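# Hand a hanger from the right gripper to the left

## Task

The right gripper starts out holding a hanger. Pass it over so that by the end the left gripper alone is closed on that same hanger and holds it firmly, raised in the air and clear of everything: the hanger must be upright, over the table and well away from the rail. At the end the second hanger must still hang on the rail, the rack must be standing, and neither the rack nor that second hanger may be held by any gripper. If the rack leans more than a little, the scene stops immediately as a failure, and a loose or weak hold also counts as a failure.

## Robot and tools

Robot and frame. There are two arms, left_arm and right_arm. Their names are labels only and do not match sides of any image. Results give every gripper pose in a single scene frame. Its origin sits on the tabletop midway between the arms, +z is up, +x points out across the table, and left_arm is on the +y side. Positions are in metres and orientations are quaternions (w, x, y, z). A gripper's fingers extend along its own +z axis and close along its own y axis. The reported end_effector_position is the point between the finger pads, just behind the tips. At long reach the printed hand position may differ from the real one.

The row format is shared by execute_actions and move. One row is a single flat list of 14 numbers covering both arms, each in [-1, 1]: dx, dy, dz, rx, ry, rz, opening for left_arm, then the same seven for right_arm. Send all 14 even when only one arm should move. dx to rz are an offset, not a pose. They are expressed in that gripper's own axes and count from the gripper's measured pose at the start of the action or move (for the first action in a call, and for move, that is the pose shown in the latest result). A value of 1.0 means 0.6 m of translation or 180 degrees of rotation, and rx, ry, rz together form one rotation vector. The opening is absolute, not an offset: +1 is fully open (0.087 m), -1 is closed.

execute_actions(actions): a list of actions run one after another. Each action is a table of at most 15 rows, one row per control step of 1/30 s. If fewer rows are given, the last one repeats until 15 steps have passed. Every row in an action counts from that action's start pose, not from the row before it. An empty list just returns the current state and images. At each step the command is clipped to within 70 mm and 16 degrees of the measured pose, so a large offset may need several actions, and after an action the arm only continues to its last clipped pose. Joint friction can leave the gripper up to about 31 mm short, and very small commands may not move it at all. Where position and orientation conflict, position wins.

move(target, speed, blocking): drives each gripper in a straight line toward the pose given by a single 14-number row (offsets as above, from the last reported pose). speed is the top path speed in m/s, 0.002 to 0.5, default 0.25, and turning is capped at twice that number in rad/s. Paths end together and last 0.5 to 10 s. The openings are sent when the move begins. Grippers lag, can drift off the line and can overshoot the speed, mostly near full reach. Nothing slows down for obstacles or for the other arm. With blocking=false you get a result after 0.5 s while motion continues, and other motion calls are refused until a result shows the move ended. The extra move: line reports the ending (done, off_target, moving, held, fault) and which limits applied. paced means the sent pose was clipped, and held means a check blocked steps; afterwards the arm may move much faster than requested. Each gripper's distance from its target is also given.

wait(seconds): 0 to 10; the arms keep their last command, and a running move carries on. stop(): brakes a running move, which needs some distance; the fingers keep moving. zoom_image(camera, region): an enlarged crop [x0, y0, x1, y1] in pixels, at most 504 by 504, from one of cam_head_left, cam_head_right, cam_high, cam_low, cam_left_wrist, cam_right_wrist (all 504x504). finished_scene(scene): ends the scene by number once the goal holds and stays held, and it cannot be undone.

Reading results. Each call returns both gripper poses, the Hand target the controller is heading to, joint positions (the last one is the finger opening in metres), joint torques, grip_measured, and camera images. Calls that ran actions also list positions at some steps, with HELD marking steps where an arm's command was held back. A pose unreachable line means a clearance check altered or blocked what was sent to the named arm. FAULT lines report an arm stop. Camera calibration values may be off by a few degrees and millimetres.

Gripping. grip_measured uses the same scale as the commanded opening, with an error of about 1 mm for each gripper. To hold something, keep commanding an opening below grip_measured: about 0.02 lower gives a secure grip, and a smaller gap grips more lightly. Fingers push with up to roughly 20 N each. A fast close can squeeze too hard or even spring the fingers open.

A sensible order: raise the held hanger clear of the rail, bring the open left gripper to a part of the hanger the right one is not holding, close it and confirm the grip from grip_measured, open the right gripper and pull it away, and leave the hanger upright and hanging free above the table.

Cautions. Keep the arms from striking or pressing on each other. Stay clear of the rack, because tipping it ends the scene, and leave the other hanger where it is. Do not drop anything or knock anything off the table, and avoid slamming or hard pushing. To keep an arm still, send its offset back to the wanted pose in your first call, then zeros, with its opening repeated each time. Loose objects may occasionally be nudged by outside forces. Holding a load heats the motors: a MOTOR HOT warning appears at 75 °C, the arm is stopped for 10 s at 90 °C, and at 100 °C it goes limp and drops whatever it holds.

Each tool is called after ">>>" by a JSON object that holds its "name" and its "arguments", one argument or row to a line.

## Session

>>> {"name": "execute_actions", "arguments": {
  "actions": []
}}

Scene clock: 0.00 s.
left_arm: end_effector_position=(+0.3765, +0.2429, +0.3552) grip_measured=+1.000 end_effector_quat_wxyz=(+0.700, +0.024, +0.713, -0.025) | right_arm: end_effector_position=(+0.3075, +0.0547, +0.3749) grip_measured=-0.847 end_effector_quat_wxyz=(+0.662, -0.176, +0.710, +0.161)
Joint positions: left_arm=[-0.005  1.063  1.051 -0.006 -0.012 -0.002  0.087] | right_arm=[ 0.946  1.401  1.404 -0.082  0.45   0.03   0.007]
Joint velocities: left_arm=[-0.007 -0.017  0.007 -0.022  0.022 -0.037  0.   ] | right_arm=[-0.012 -0.002 -0.027 -0.037  0.007 -0.051  0.001]
Joint torques (N m, as the arm reports them, + toward a larger angle): no reading
Hand target (left_arm): +0.376, +0.243, +0.355; +0.700, +0.024, +0.713, -0.025
Hand target (right_arm): +0.308, +0.055, +0.376; +0.663, -0.175, +0.709, +0.162
camera_calibration (this result's frames):
cam_right_wrist: T_world_to_cam=[[0.472534, -0.881084, 0.0200501, -0.108631], [-0.714036, -0.396081, -0.577297, 0.475092], [0.516589, 0.258476, -0.816288, 0.268038], [0, 0, 0, 1]] pos_world=[0.252099, 0.0231805, 0.495243]

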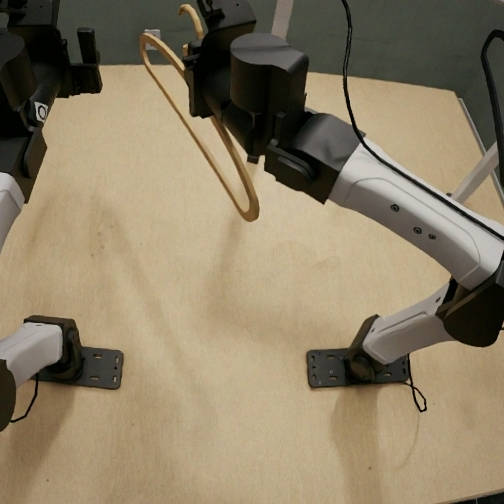

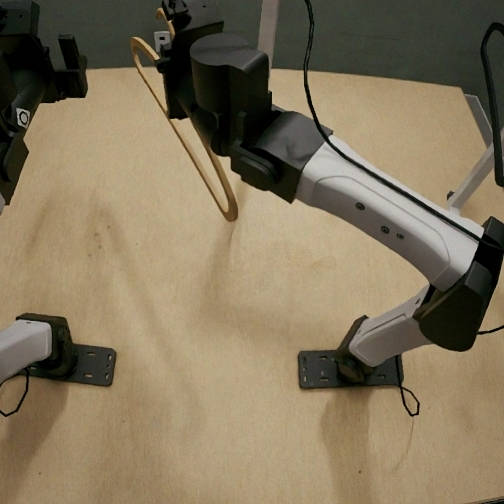

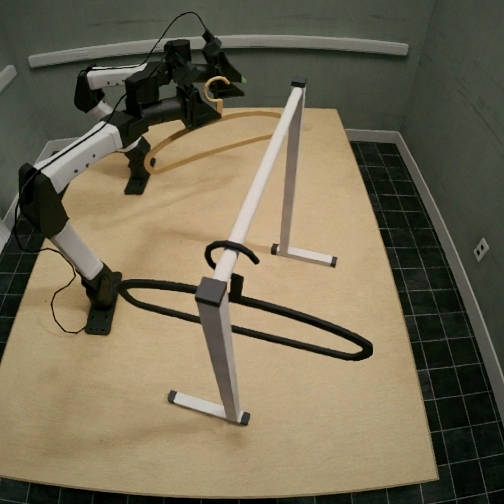

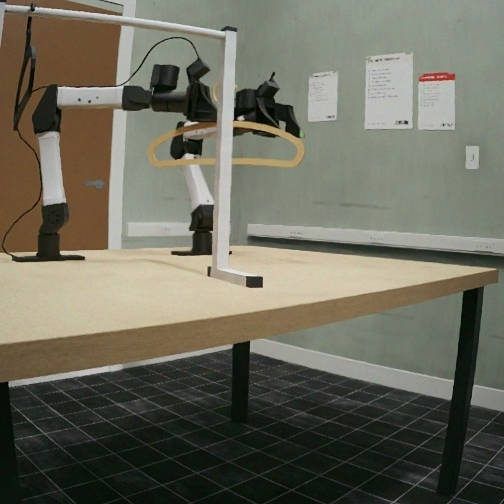

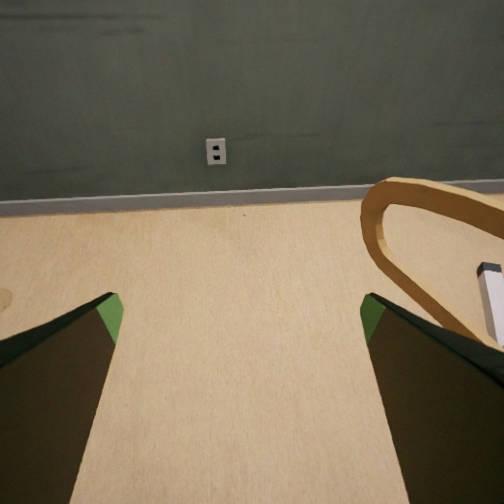

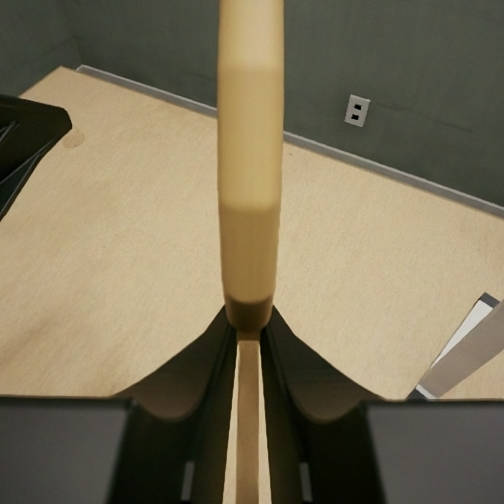

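>>> {"name": "move", "arguments": {
  "target": [0.195,-0.212,-0.247,0.257,0.291,-0.479,0.2,0.183,0,-0.15,0,0,0,-0.88],
  "speed": 0.2
}}

Scene clock: 13.20 s.
left_arm: end_effector_position=(+0.2213, +0.1297, +0.2519) grip_measured=+0.200 end_effector_quat_wxyz=(+0.114, -0.183, +0.683, -0.698) | right_arm: end_effector_position=(+0.2230, +0.0142, +0.2670) grip_measured=-0.847 end_effector_quat_wxyz=(+0.655, -0.186, +0.716, +0.154)
Joint positions: left_arm=[ 0.251  1.06   0.43   0.63   1.32  -1.67   0.052] | right_arm=[1.147 1.062 0.782 0.16  0.646 0.049 0.007]
Joint velocities: left_arm=[-0.007  0.007 -0.012  0.139 -0.022  0.007 -0.001] | right_arm=[-0.012 -0.007 -0.002 -0.022  0.007 -0.037  0.   ]
Joint torques (N m, as the arm reports them, + toward a larger angle): left_arm=[-0.72 -1.15  4.37  1.98  0.03  0.05] | right_arm=[ 1.   -5.43  6.1   2.5   0.22 -0.06]
Hand target (left_arm): +0.219, +0.127, +0.242; +0.095, -0.193, +0.683, -0.698
Hand target (right_arm): +0.220, +0.011, +0.271; +0.661, -0.175, +0.711, +0.162
Off the commanded pose (left_arm): 0.012 m, 2 deg.
Off the commanded pose (right_arm): 0.007 m, 2 deg.
move: off_target (left_arm)
camera_calibration (this result's frames):
cam_left_wrist: T_world_to_cam=[[0.0743413, 0.0437869, 0.996271, -0.278974], [-0.905262, 0.422018, 0.0490022, 0.157805], [-0.418299, -0.905529, 0.071012, 0.32906], [0, 0, 0, 1]] pos_world=[0.30124, 0.243592, 0.246833]
cam_right_wrist: T_world_to_cam=[[0.477421, -0.877782, 0.0396037, -0.108581], [-0.719358, -0.416342, -0.556043, 0.332232], [0.504573, 0.236977, -0.83021, 0.240728], [0, 0, 0, 1]] pos_world=[0.169368, -0.0140355, 0.38889]

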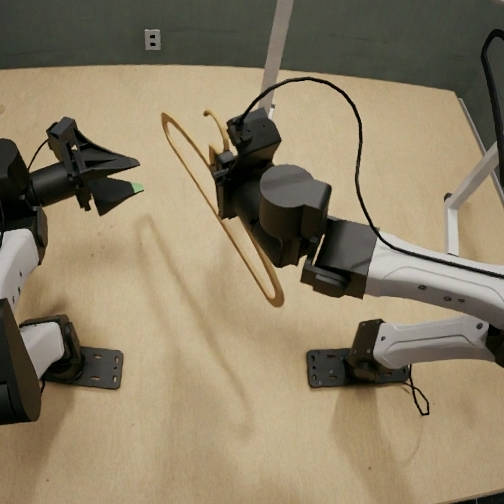

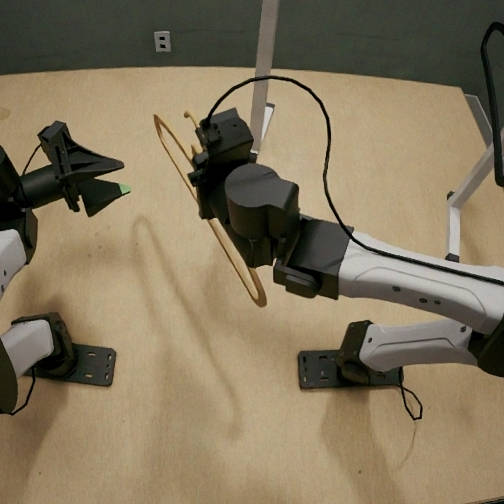

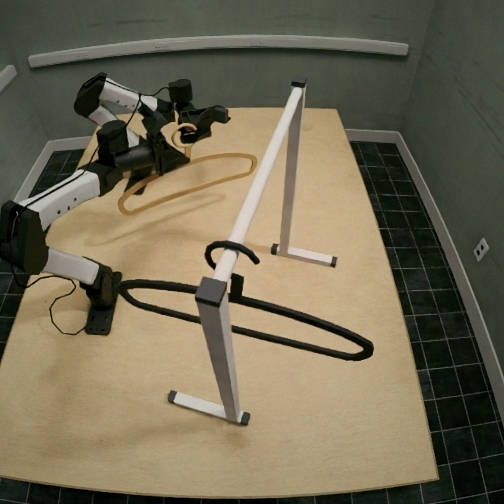

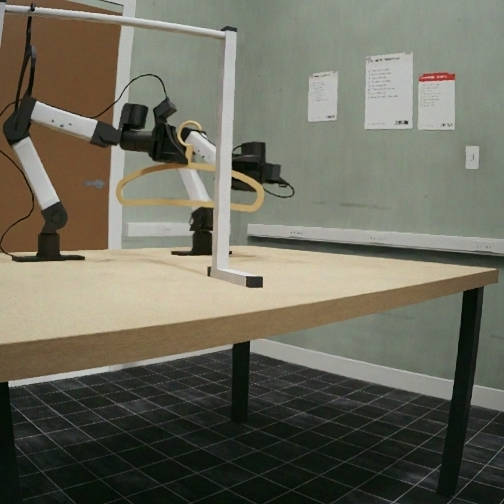

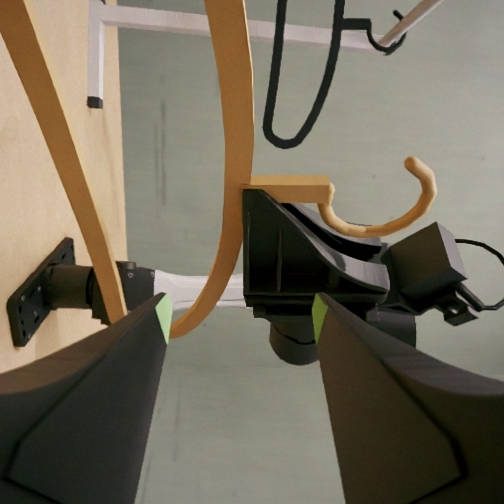

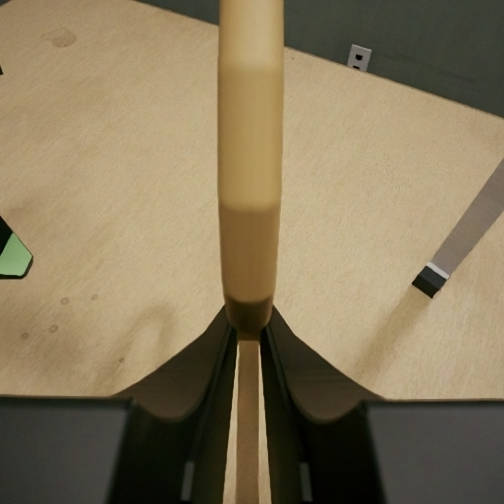

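>>> {"name": "move", "arguments": {
  "target": [-0.03,0.023,0.195,0,0,0,0.2,0,0,0,0,0,0,-0.88],
  "speed": 0.08
}}

Scene clock: 20.80 s.
left_arm: end_effector_position=(+0.2788, +0.0319, +0.2327) grip_measured=+0.200 end_effector_quat_wxyz=(+0.110, -0.188, +0.686, -0.694) | right_arm: end_effector_position=(+0.2229, +0.0141, +0.2664) grip_measured=-0.847 end_effector_quat_wxyz=(+0.654, -0.187, +0.717, +0.153)
Joint positions: left_arm=[-0.17   1.412  0.572  0.82   0.898 -1.666  0.052] | right_arm=[1.147 1.062 0.782 0.157 0.646 0.049 0.007]
Joint velocities: left_arm=[-0.002  0.002  0.012  0.007 -0.037  0.007 -0.   ] | right_arm=[-0.017 -0.002 -0.017  0.066 -0.022  0.037 -0.001]
Joint torques (N m, as the arm reports them, + toward a larger angle): left_arm=[-0.66 -3.97  7.51  2.31 -0.11  0.14] | right_arm=[ 0.39 -3.57  7.36  2.29  0.12 -0.11]
Hand target (left_arm): +0.283, +0.028, +0.235; +0.115, -0.183, +0.686, -0.695
Hand target (right_arm): +0.223, +0.014, +0.267; +0.655, -0.186, +0.716, +0.154
Off the commanded pose (left_arm): 0.007 m, 1 deg.
Off the commanded pose (right_arm): 0.001 m, 0 deg.
move: done
camera_calibration (this result's frames):
cam_left_wrist: T_world_to_cam=[[0.0885512, 0.0370881, 0.995381, -0.263382], [-0.904916, 0.420622, 0.0648309, 0.248418], [-0.416275, -0.906477, 0.0708082, 0.265444], [0, 0, 0, 1]] pos_world=[0.358618, 0.145897, 0.227265]
cam_right_wrist: T_world_to_cam=[[0.477466, -0.877684, 0.0411895, -0.1091], [-0.719984, -0.417686, -0.554222, 0.331473], [0.503636, 0.234966, -0.831349, 0.240883], [0, 0, 0, 1]] pos_world=[0.16943, -0.0139031, 0.388461]

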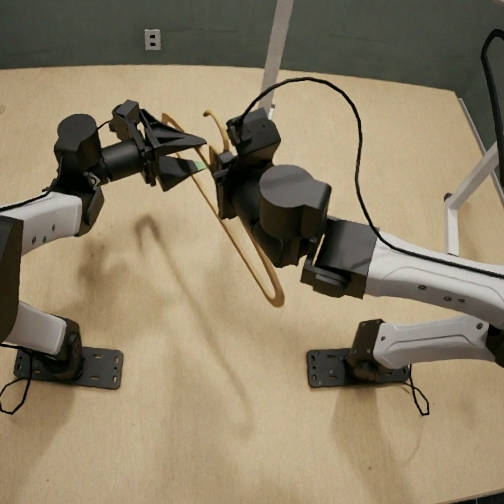

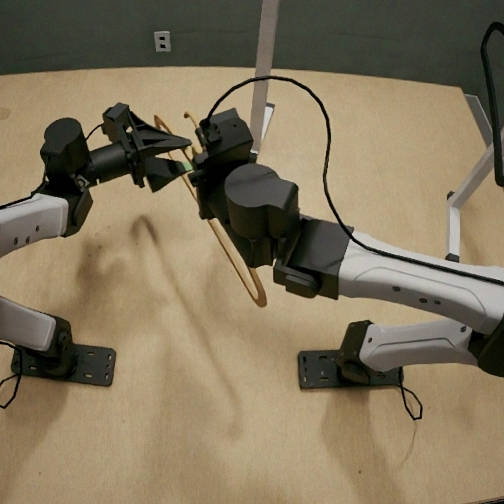

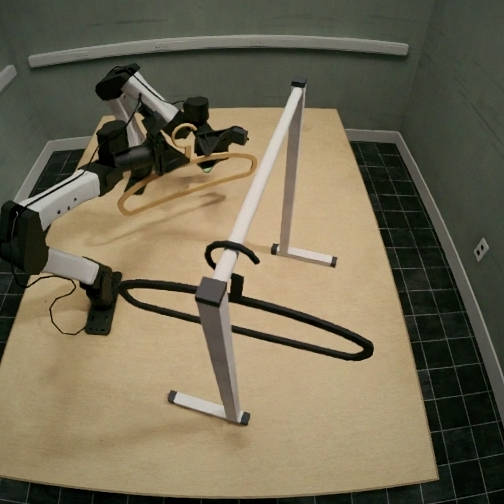

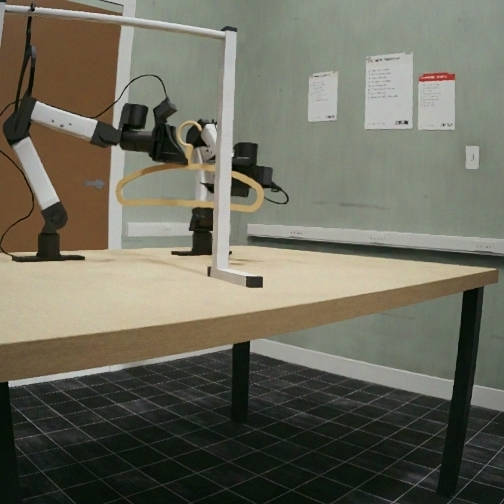

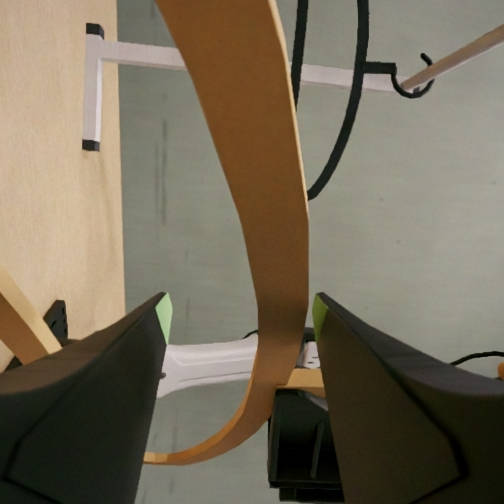

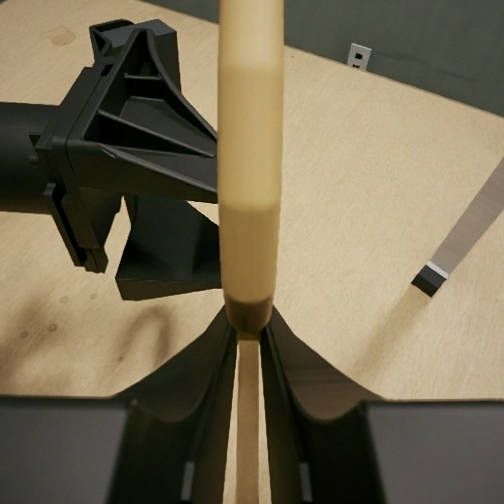

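Raise ~13 mm and go slightly deeper, then close.

>>> {"name": "move", "arguments": {
  "target": [-0.01,-0.03,0.02,0,0,0,0.2,0,0,0,0,0,0,-0.88],
  "speed": 0.05
}}

>>> {"name": "move", "arguments": {
  "target": [0,0,0,0,0,0,-0.74,0,0,0,0,0,0,-0.88],
  "speed": 0.05
}}

Scene clock: 26.90 s.
left_arm: end_effector_position=(+0.2877, +0.0275, +0.2499) grip_measured=+0.200 end_effector_quat_wxyz=(+0.116, -0.184, +0.684, -0.697) | right_arm: end_effector_position=(+0.2228, +0.0139, +0.2658) grip_measured=-0.847 end_effector_quat_wxyz=(+0.653, -0.188, +0.717, +0.152)
Joint positions: left_arm=[-0.178  1.412  0.641  0.767  0.888 -1.666  0.052] | right_arm=[1.147 1.062 0.782 0.155 0.646 0.049 0.007]
Joint velocities: left_arm=[ 0.017 -0.012 -0.007 -0.066 -0.037 -0.037  0.   ] | right_arm=[ 0.012 -0.017 -0.012  0.022  0.022  0.051  0.   ]
Joint torques (N m, as the arm reports them, + toward a larger angle): left_arm=[-0.68 -4.8   7.71  2.07 -0.09  0.07] | right_arm=[ 0.4  -3.57  7.38  2.3   0.12 -0.11]
Hand target (left_arm): +0.291, +0.024, +0.250; +0.110, -0.188, +0.686, -0.694
Hand target (right_arm): +0.223, +0.014, +0.266; +0.654, -0.187, +0.717, +0.153
Off the commanded pose (left_arm): 0.005 m, 1 deg.
Off the commanded pose (right_arm): 0.001 m, 0 deg.
move: done
camera_calibration (this result's frames):
cam_left_wrist: T_world_to_cam=[[0.0729891, 0.0410858, 0.996486, -0.277028], [-0.906603, 0.419115, 0.0491251, 0.261604], [-0.415624, -0.907003, 0.0678394, 0.264478], [0, 0, 0, 1]] pos_world=[0.367315, 0.141622, 0.245262]
cam_right_wrist: T_world_to_cam=[[0.477514, -0.877582, 0.042775, -0.109618], [-0.720608, -0.419025, -0.552396, 0.330713], [0.502697, 0.232953, -0.832483, 0.241035], [0, 0, 0, 1]] pos_world=[0.169491, -0.0137718, 0.388032]

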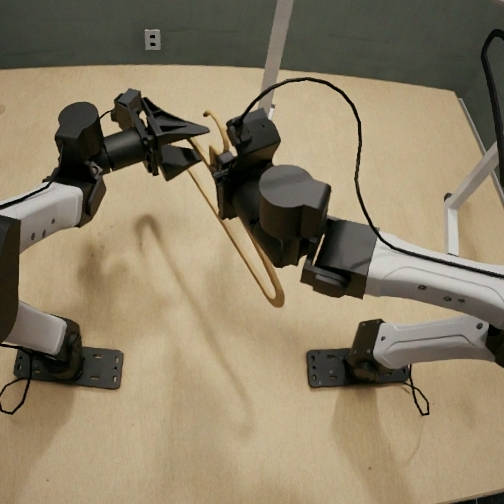

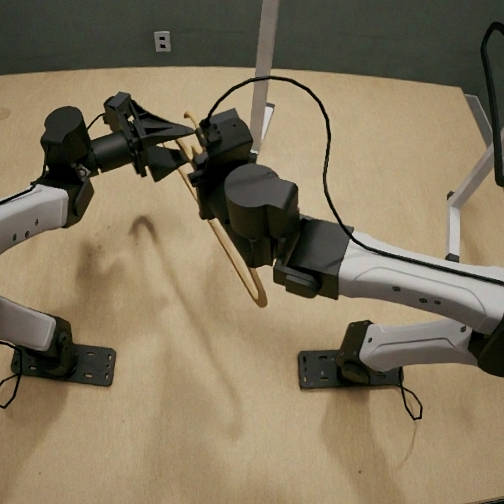

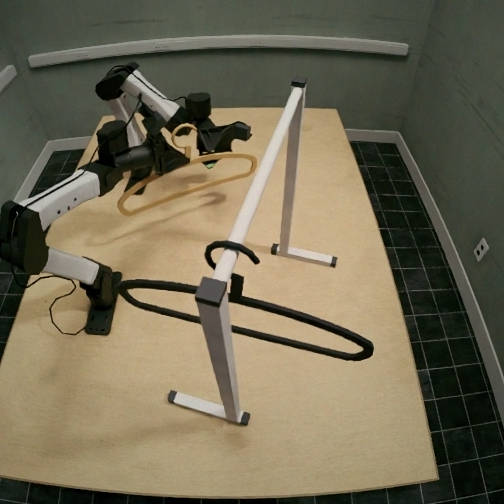

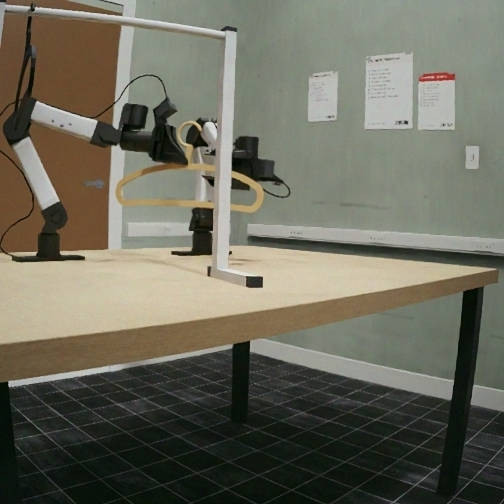

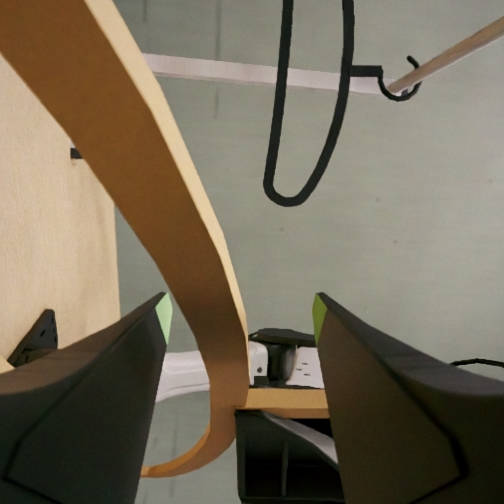

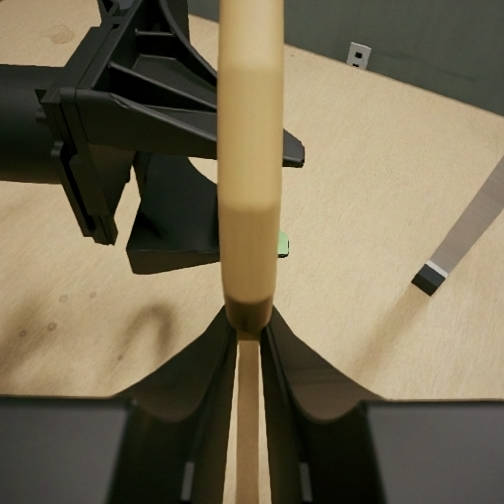

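Scene clock: 27.40 s.
left_arm: end_effector_position=(+0.2880, +0.0276, +0.2493) grip_measured=-0.673 end_effector_quat_wxyz=(+0.117, -0.184, +0.684, -0.696) | right_arm: end_effector_position=(+0.2230, +0.0140, +0.2666) grip_measured=-0.847 end_effector_quat_wxyz=(+0.654, -0.186, +0.717, +0.153)
Joint positions: left_arm=[-0.178  1.412  0.641  0.764  0.886 -1.662  0.014] | right_arm=[1.147 1.062 0.782 0.159 0.647 0.049 0.007]
Joint velocities: left_arm=[-0.002 -0.002 -0.002  0.066  0.022  0.022 -0.001] | right_arm=[ 0.002 -0.017 -0.017 -0.081 -0.022  0.066 -0.   ]
Joint torques (N m, as the arm reports them, + toward a larger angle): left_arm=[ 0.11 -5.72  6.3   2.28  0.    0.05] | right_arm=[ 0.39 -3.56  7.37  2.22  0.11 -0.11]
Hand target (left_arm): +0.288, +0.028, +0.250; +0.116, -0.184, +0.684, -0.697
Hand target (right_arm): +0.223, +0.014, +0.266; +0.653, -0.188, +0.717, +0.152
Off the commanded pose (left_arm): 0.001 m, 0 deg.
Off the commanded pose (right_arm): 0.001 m, 0 deg.
move: done
camera_calibration (this result's frames):
cam_left_wrist: T_world_to_cam=[[0.0723961, 0.0388671, 0.996618, -0.276232], [-0.907421, 0.41728, 0.0496432, 0.262069], [-0.413939, -0.907947, 0.0654782, 0.264841], [0, 0, 0, 1]] pos_world=[0.367433, 0.141842, 0.244947]
cam_right_wrist: T_world_to_cam=[[0.476778, -0.878086, 0.0405841, -0.108877], [-0.719985, -0.416587, -0.555046, 0.331866], [0.504285, 0.235414, -0.830829, 0.240761], [0, 0, 0, 1]] pos_world=[0.169436, -0.0140314, 0.388651]

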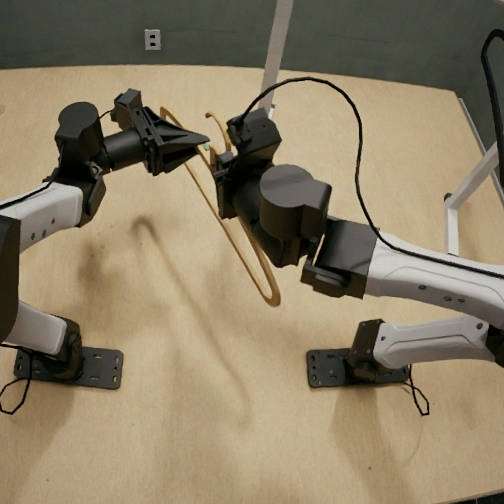

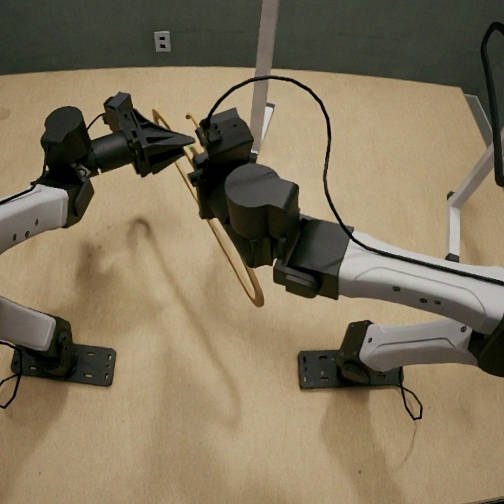

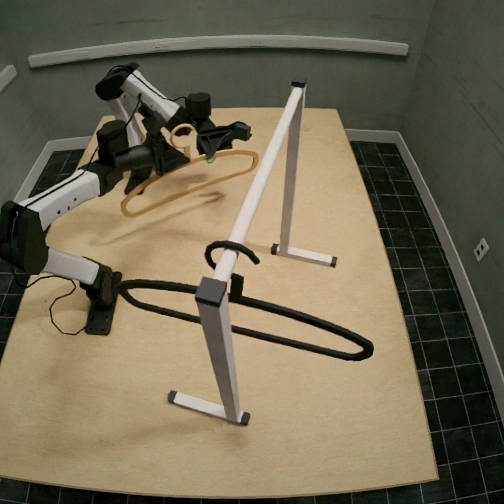

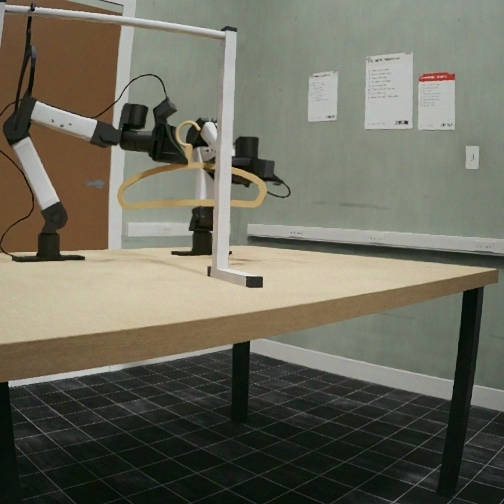

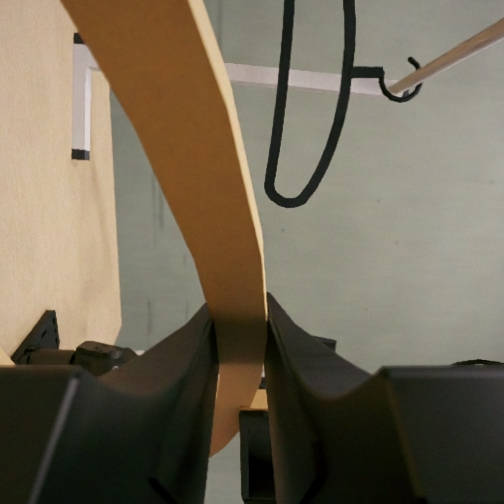

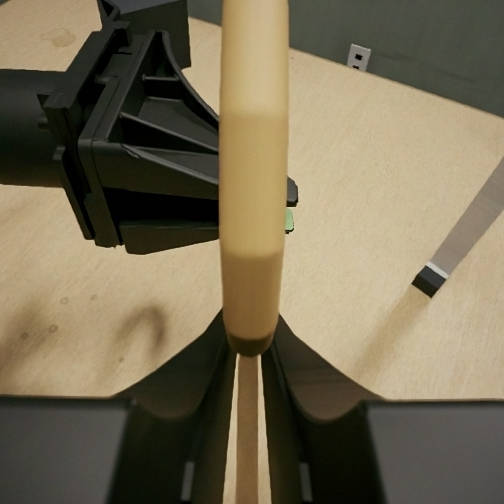

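>>> {"name": "move", "arguments": {
  "target": [0,0,0,0,0,0,-0.72,0,0,0,0,0,0,1]
}}

>>> {"name": "move", "arguments": {
  "target": [0,0,0,0,0,0,-0.72,-0.1,-0.03,-0.16,0,0,0,1],
  "speed": 0.12
}}

>>> {"name": "move", "arguments": {
  "target": [0,0,-0.15,0,0,-0.035,-0.72,-0.05,-0.15,0,0,0,0,1],
  "speed": 0.1
}}

>>> {"name": "zoom_image", "arguments": {
  "camera": "cam_low",
  "region": [80,80,330,270]
}}

Scene clock: 34.70 s.
left_arm: end_effector_position=(+0.2880, +0.0276, +0.2492) grip_measured=-0.673 end_effector_quat_wxyz=(+0.118, -0.183, +0.684, -0.696) | right_arm: end_effector_position=(+0.2230, +0.0140, +0.2667) grip_measured=+0.984 end_effector_quat_wxyz=(+0.654, -0.186, +0.717, +0.153)
Joint positions: left_arm=[-0.178  1.412  0.641  0.764  0.886 -1.659  0.014] | right_arm=[1.147 1.062 0.782 0.159 0.647 0.049 0.087]
Joint velocities: left_arm=[-0.017 -0.002  0.007 -0.022 -0.007 -0.037 -0.   ] | right_arm=[-0.012 -0.002  0.012  0.051 -0.007 -0.051 -0.001]
Joint torques (N m, as the arm reports them, + toward a larger angle): left_arm=[ 0.18 -5.79  6.27  2.25 -0.01  0.05] | right_arm=[ 0.39 -3.57  7.36  2.26  0.11 -0.11]
Hand target (left_arm): +0.288, +0.028, +0.249; +0.117, -0.184, +0.684, -0.696
Hand target (right_arm): +0.223, +0.014, +0.267; +0.654, -0.186, +0.717, +0.153
Off the commanded pose (left_arm): 0.000 m, 0 deg.
Off the commanded pose (right_arm): 0.000 m, 0 deg.
move: done
camera_calibration (this result's frames):
cam_left_wrist: T_world_to_cam=[[0.0699767, 0.0377579, 0.996834, -0.275448], [-0.907535, 0.417236, 0.0479041, 0.262534], [-0.414106, -0.908014, 0.0634634, 0.265393], [0, 0, 0, 1]] pos_world=[0.367435, 0.141842, 0.245156]
cam_right_wrist: T_world_to_cam=[[0.476772, -0.8781, 0.0403573, -0.108803], [-0.719896, -0.416395, -0.555307, 0.331974], [0.504419, 0.235701, -0.830666, 0.240739], [0, 0, 0, 1]] pos_world=[0.169427, -0.0140503, 0.388712]

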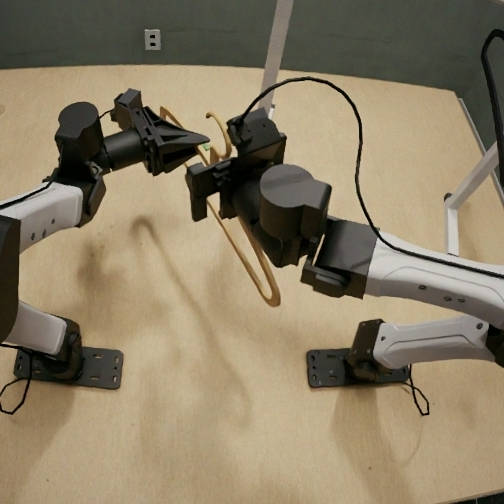

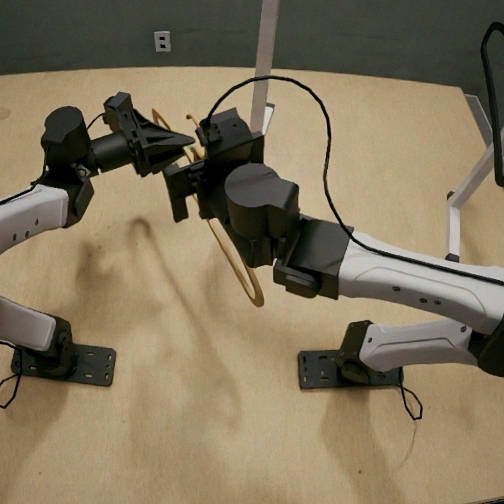

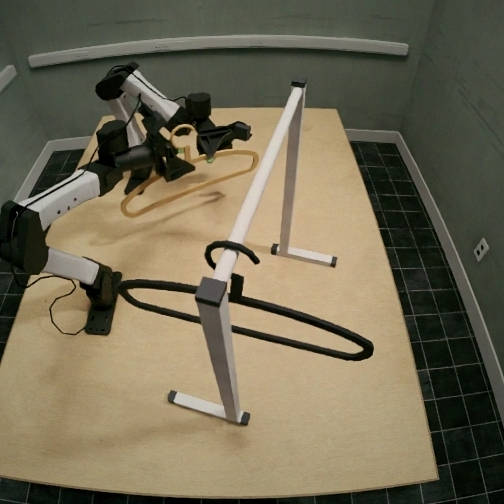

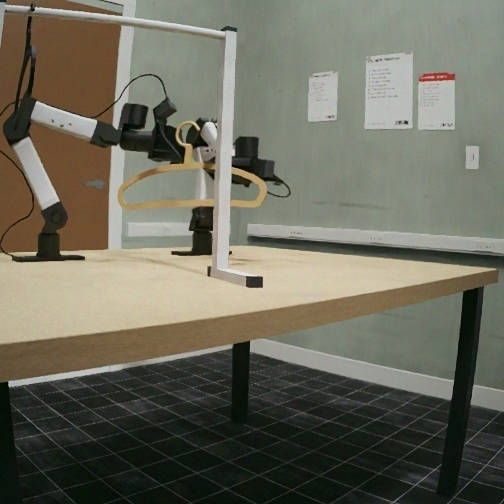

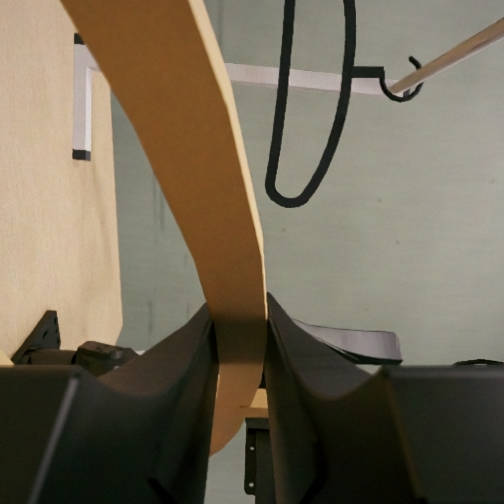

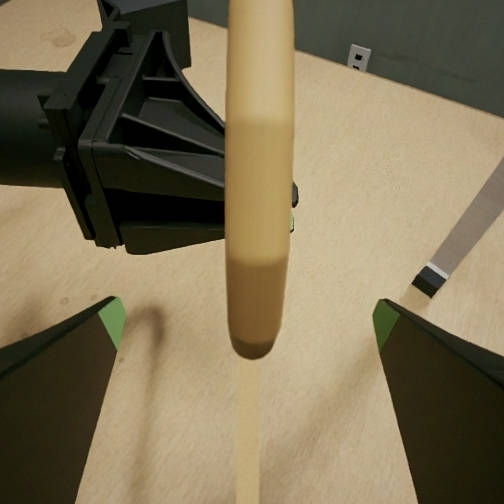

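Scene clock: 36.33 s.
left_arm: end_effector_position=(+0.2880, +0.0276, +0.2491) grip_measured=-0.673 end_effector_quat_wxyz=(+0.119, -0.182, +0.685, -0.696) | right_arm: end_effector_position=(+0.1535, -0.0353, +0.3277) grip_measured=+0.984 end_effector_quat_wxyz=(+0.651, -0.194, +0.719, +0.148)
Joint positions: left_arm=[-0.178  1.412  0.641  0.764  0.886 -1.656  0.014] | right_arm=[ 1.431  0.831  0.969 -0.319  0.923  0.105  0.087]
Joint velocities: left_arm=[ 0.002  0.012  0.002 -0.037  0.007  0.007 -0.   ] | right_arm=[-0.007  0.002 -0.007 -0.051  0.037 -0.081 -0.001]
Joint torques (N m, as the arm reports them, + toward a larger angle): left_arm=[ 0.2  -5.76  6.26  2.24 -0.02  0.05] | right_arm=[ 1.   -2.23  7.97  1.87  0.19  0.  ]
Hand target (left_arm): +0.288, +0.028, +0.249; +0.118, -0.183, +0.685, -0.696
Hand target (right_arm): +0.152, -0.041, +0.335; +0.653, -0.186, +0.718, +0.154
Off the commanded pose (left_arm): 0.000 m, 0 deg.
Off the commanded pose (right_arm): 0.011 m, 1 deg.
move: off_target (right_arm)
camera_calibration (this result's frames):
cam_left_wrist: T_world_to_cam=[[0.0672111, 0.03649, 0.997071, -0.274548], [-0.90766, 0.417188, 0.0459161, 0.263065], [-0.414291, -0.908087, 0.0611601, 0.266021], [0, 0, 0, 1]] pos_world=[0.367436, 0.141842, 0.245395]
cam_right_wrist: T_world_to_cam=[[0.481161, -0.874873, 0.0555101, -0.126974], [-0.720143, -0.430583, -0.544052, 0.291039], [0.499878, 0.221802, -0.837213, 0.340426], [0, 0, 0, 1]] pos_world=[0.100513, -0.0612766, 0.450398]

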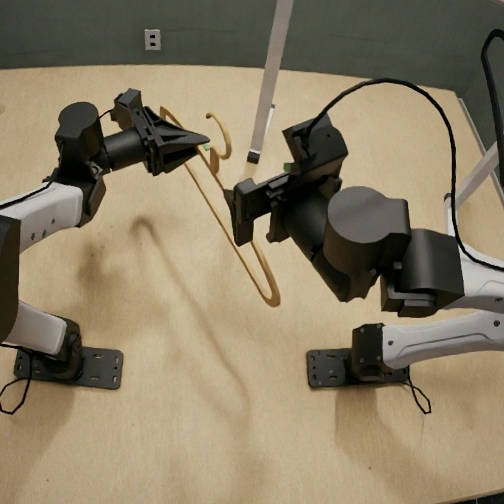

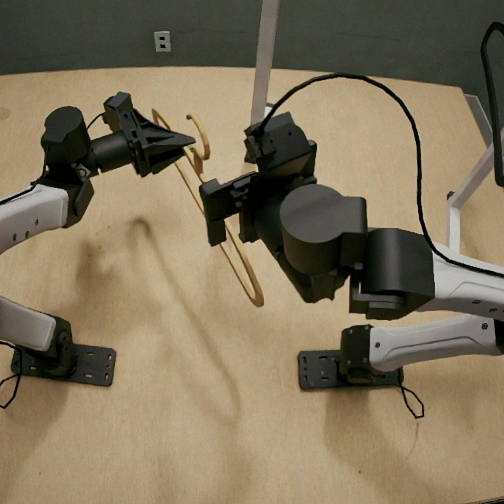

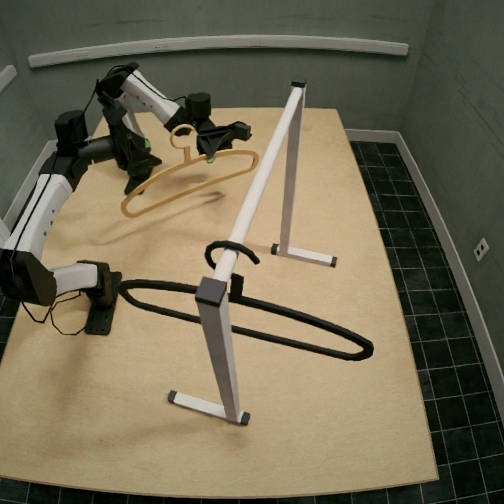

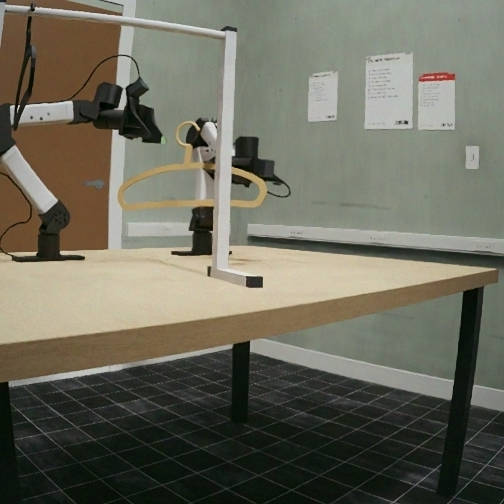

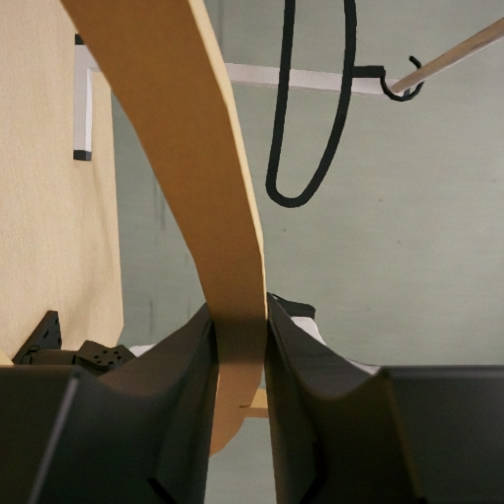

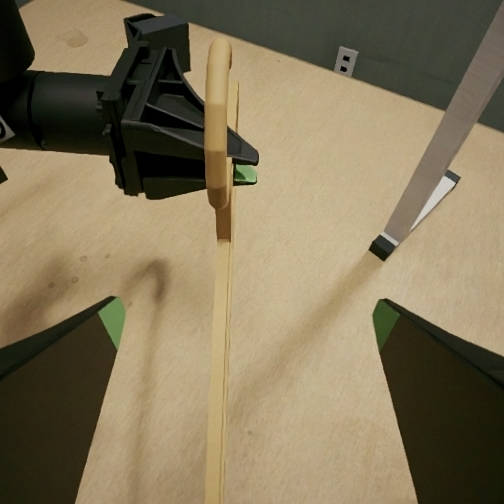

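Scene clock: 37.97 s.
left_arm: end_effector_position=(+0.2565, +0.1084, +0.2538) grip_measured=-0.673 end_effector_quat_wxyz=(+0.090, -0.208, +0.673, -0.704) | right_arm: end_effector_position=(+0.2021, -0.1071, +0.3532) grip_measured=+0.984 end_effector_quat_wxyz=(+0.648, -0.194, +0.723, +0.142)
Joint positions: left_arm=[ 0.132  1.238  0.507  0.749  1.2   -1.761  0.014] | right_arm=[ 0.843  0.717  1.056 -0.468  0.348 -0.002  0.087]
Joint velocities: left_arm=[-0.012 -0.017 -0.012 -0.037 -0.051  0.007 -0.   ] | right_arm=[-0.002  0.002  0.007 -0.022 -0.022 -0.081 -0.001]
Joint torques (N m, as the arm reports them, + toward a larger angle): left_arm=[ 1.07 -5.58  4.66  1.9   0.   -0.05] | right_arm=[-0.11 -1.36  7.61  2.21 -0.04 -0.19]
Hand target (left_arm): +0.252, +0.111, +0.250; +0.080, -0.220, +0.672, -0.703
Hand target (right_arm): +0.197, -0.112, +0.361; +0.653, -0.195, +0.717, +0.147
Off the commanded pose (left_arm): 0.007 m, 2 deg.
Off the commanded pose (right_arm): 0.010 m, 1 deg.
move: done
camera_calibration (this result's frames):
cam_left_wrist: T_world_to_cam=[[0.137093, 0.079825, 0.987337, -0.300265], [-0.901351, 0.423439, 0.0909194, 0.18683], [-0.410819, -0.902401, 0.130001, 0.307148], [0, 0, 0, 1]] pos_world=[0.335746, 0.222028, 0.239546]
cam_right_wrist: T_world_to_cam=[[0.474494, -0.878102, 0.0615823, -0.21569], [-0.727588, -0.430614, -0.534029, 0.30701], [0.49545, 0.208587, -0.84322, 0.354995], [0, 0, 0, 1]] pos_world=[0.149838, -0.131242, 0.476573]

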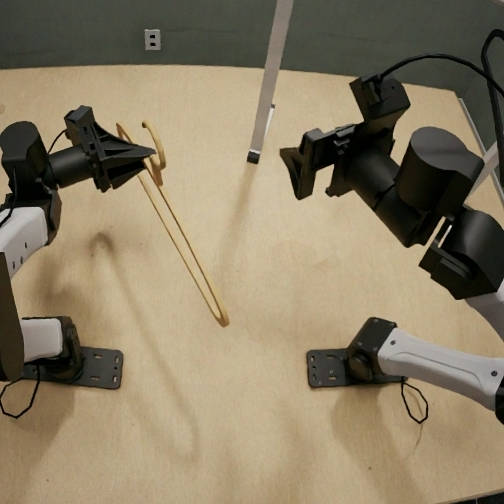

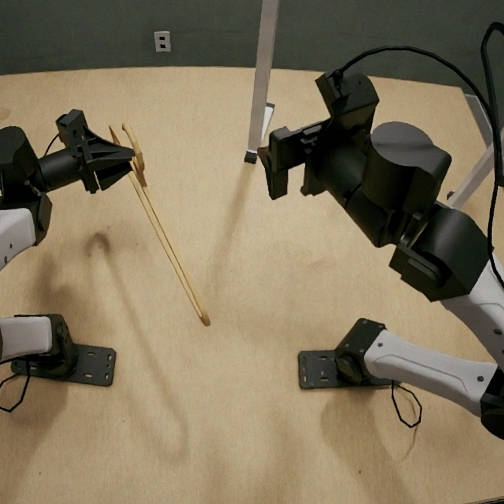

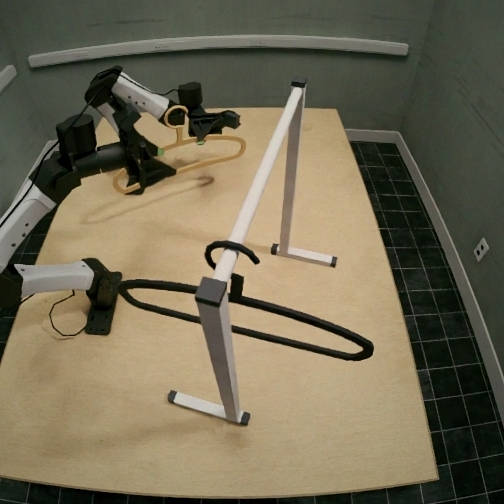

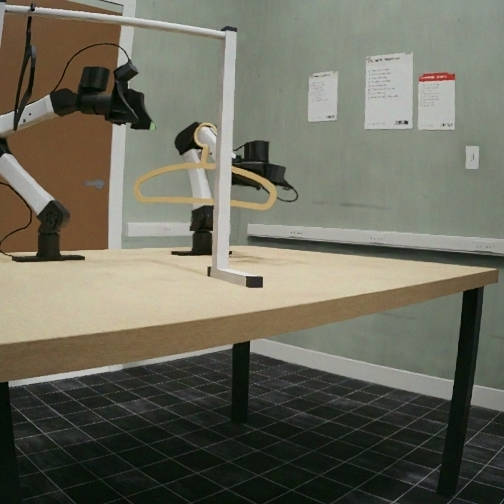

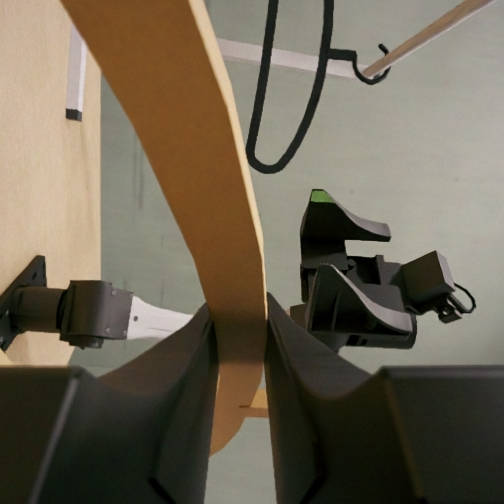

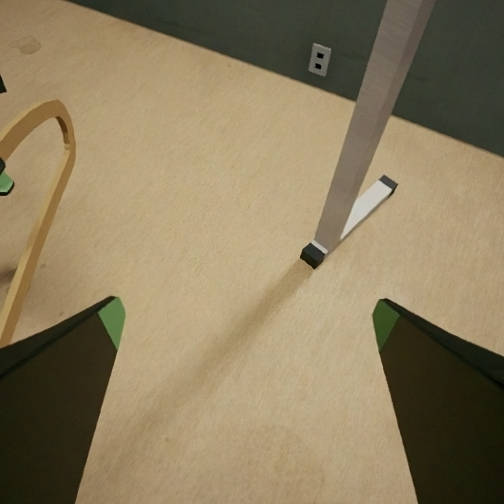

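Region (80, 80, 330, 270) of cam_low's 504x504 image, scaled by 2.016, with more detail than that image has; it fills the top 383 rows of this view, and the rest is white.

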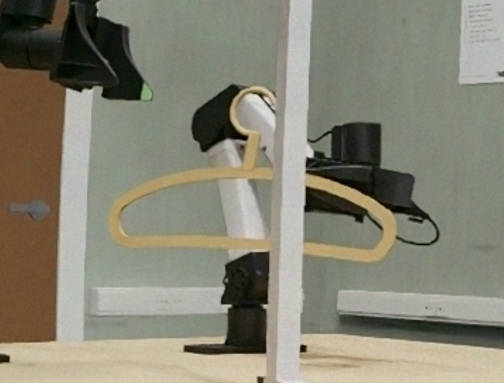

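>>> {"name": "finished_scene", "arguments": {
  "scene": 2
}}

The scene is finished: the task was done.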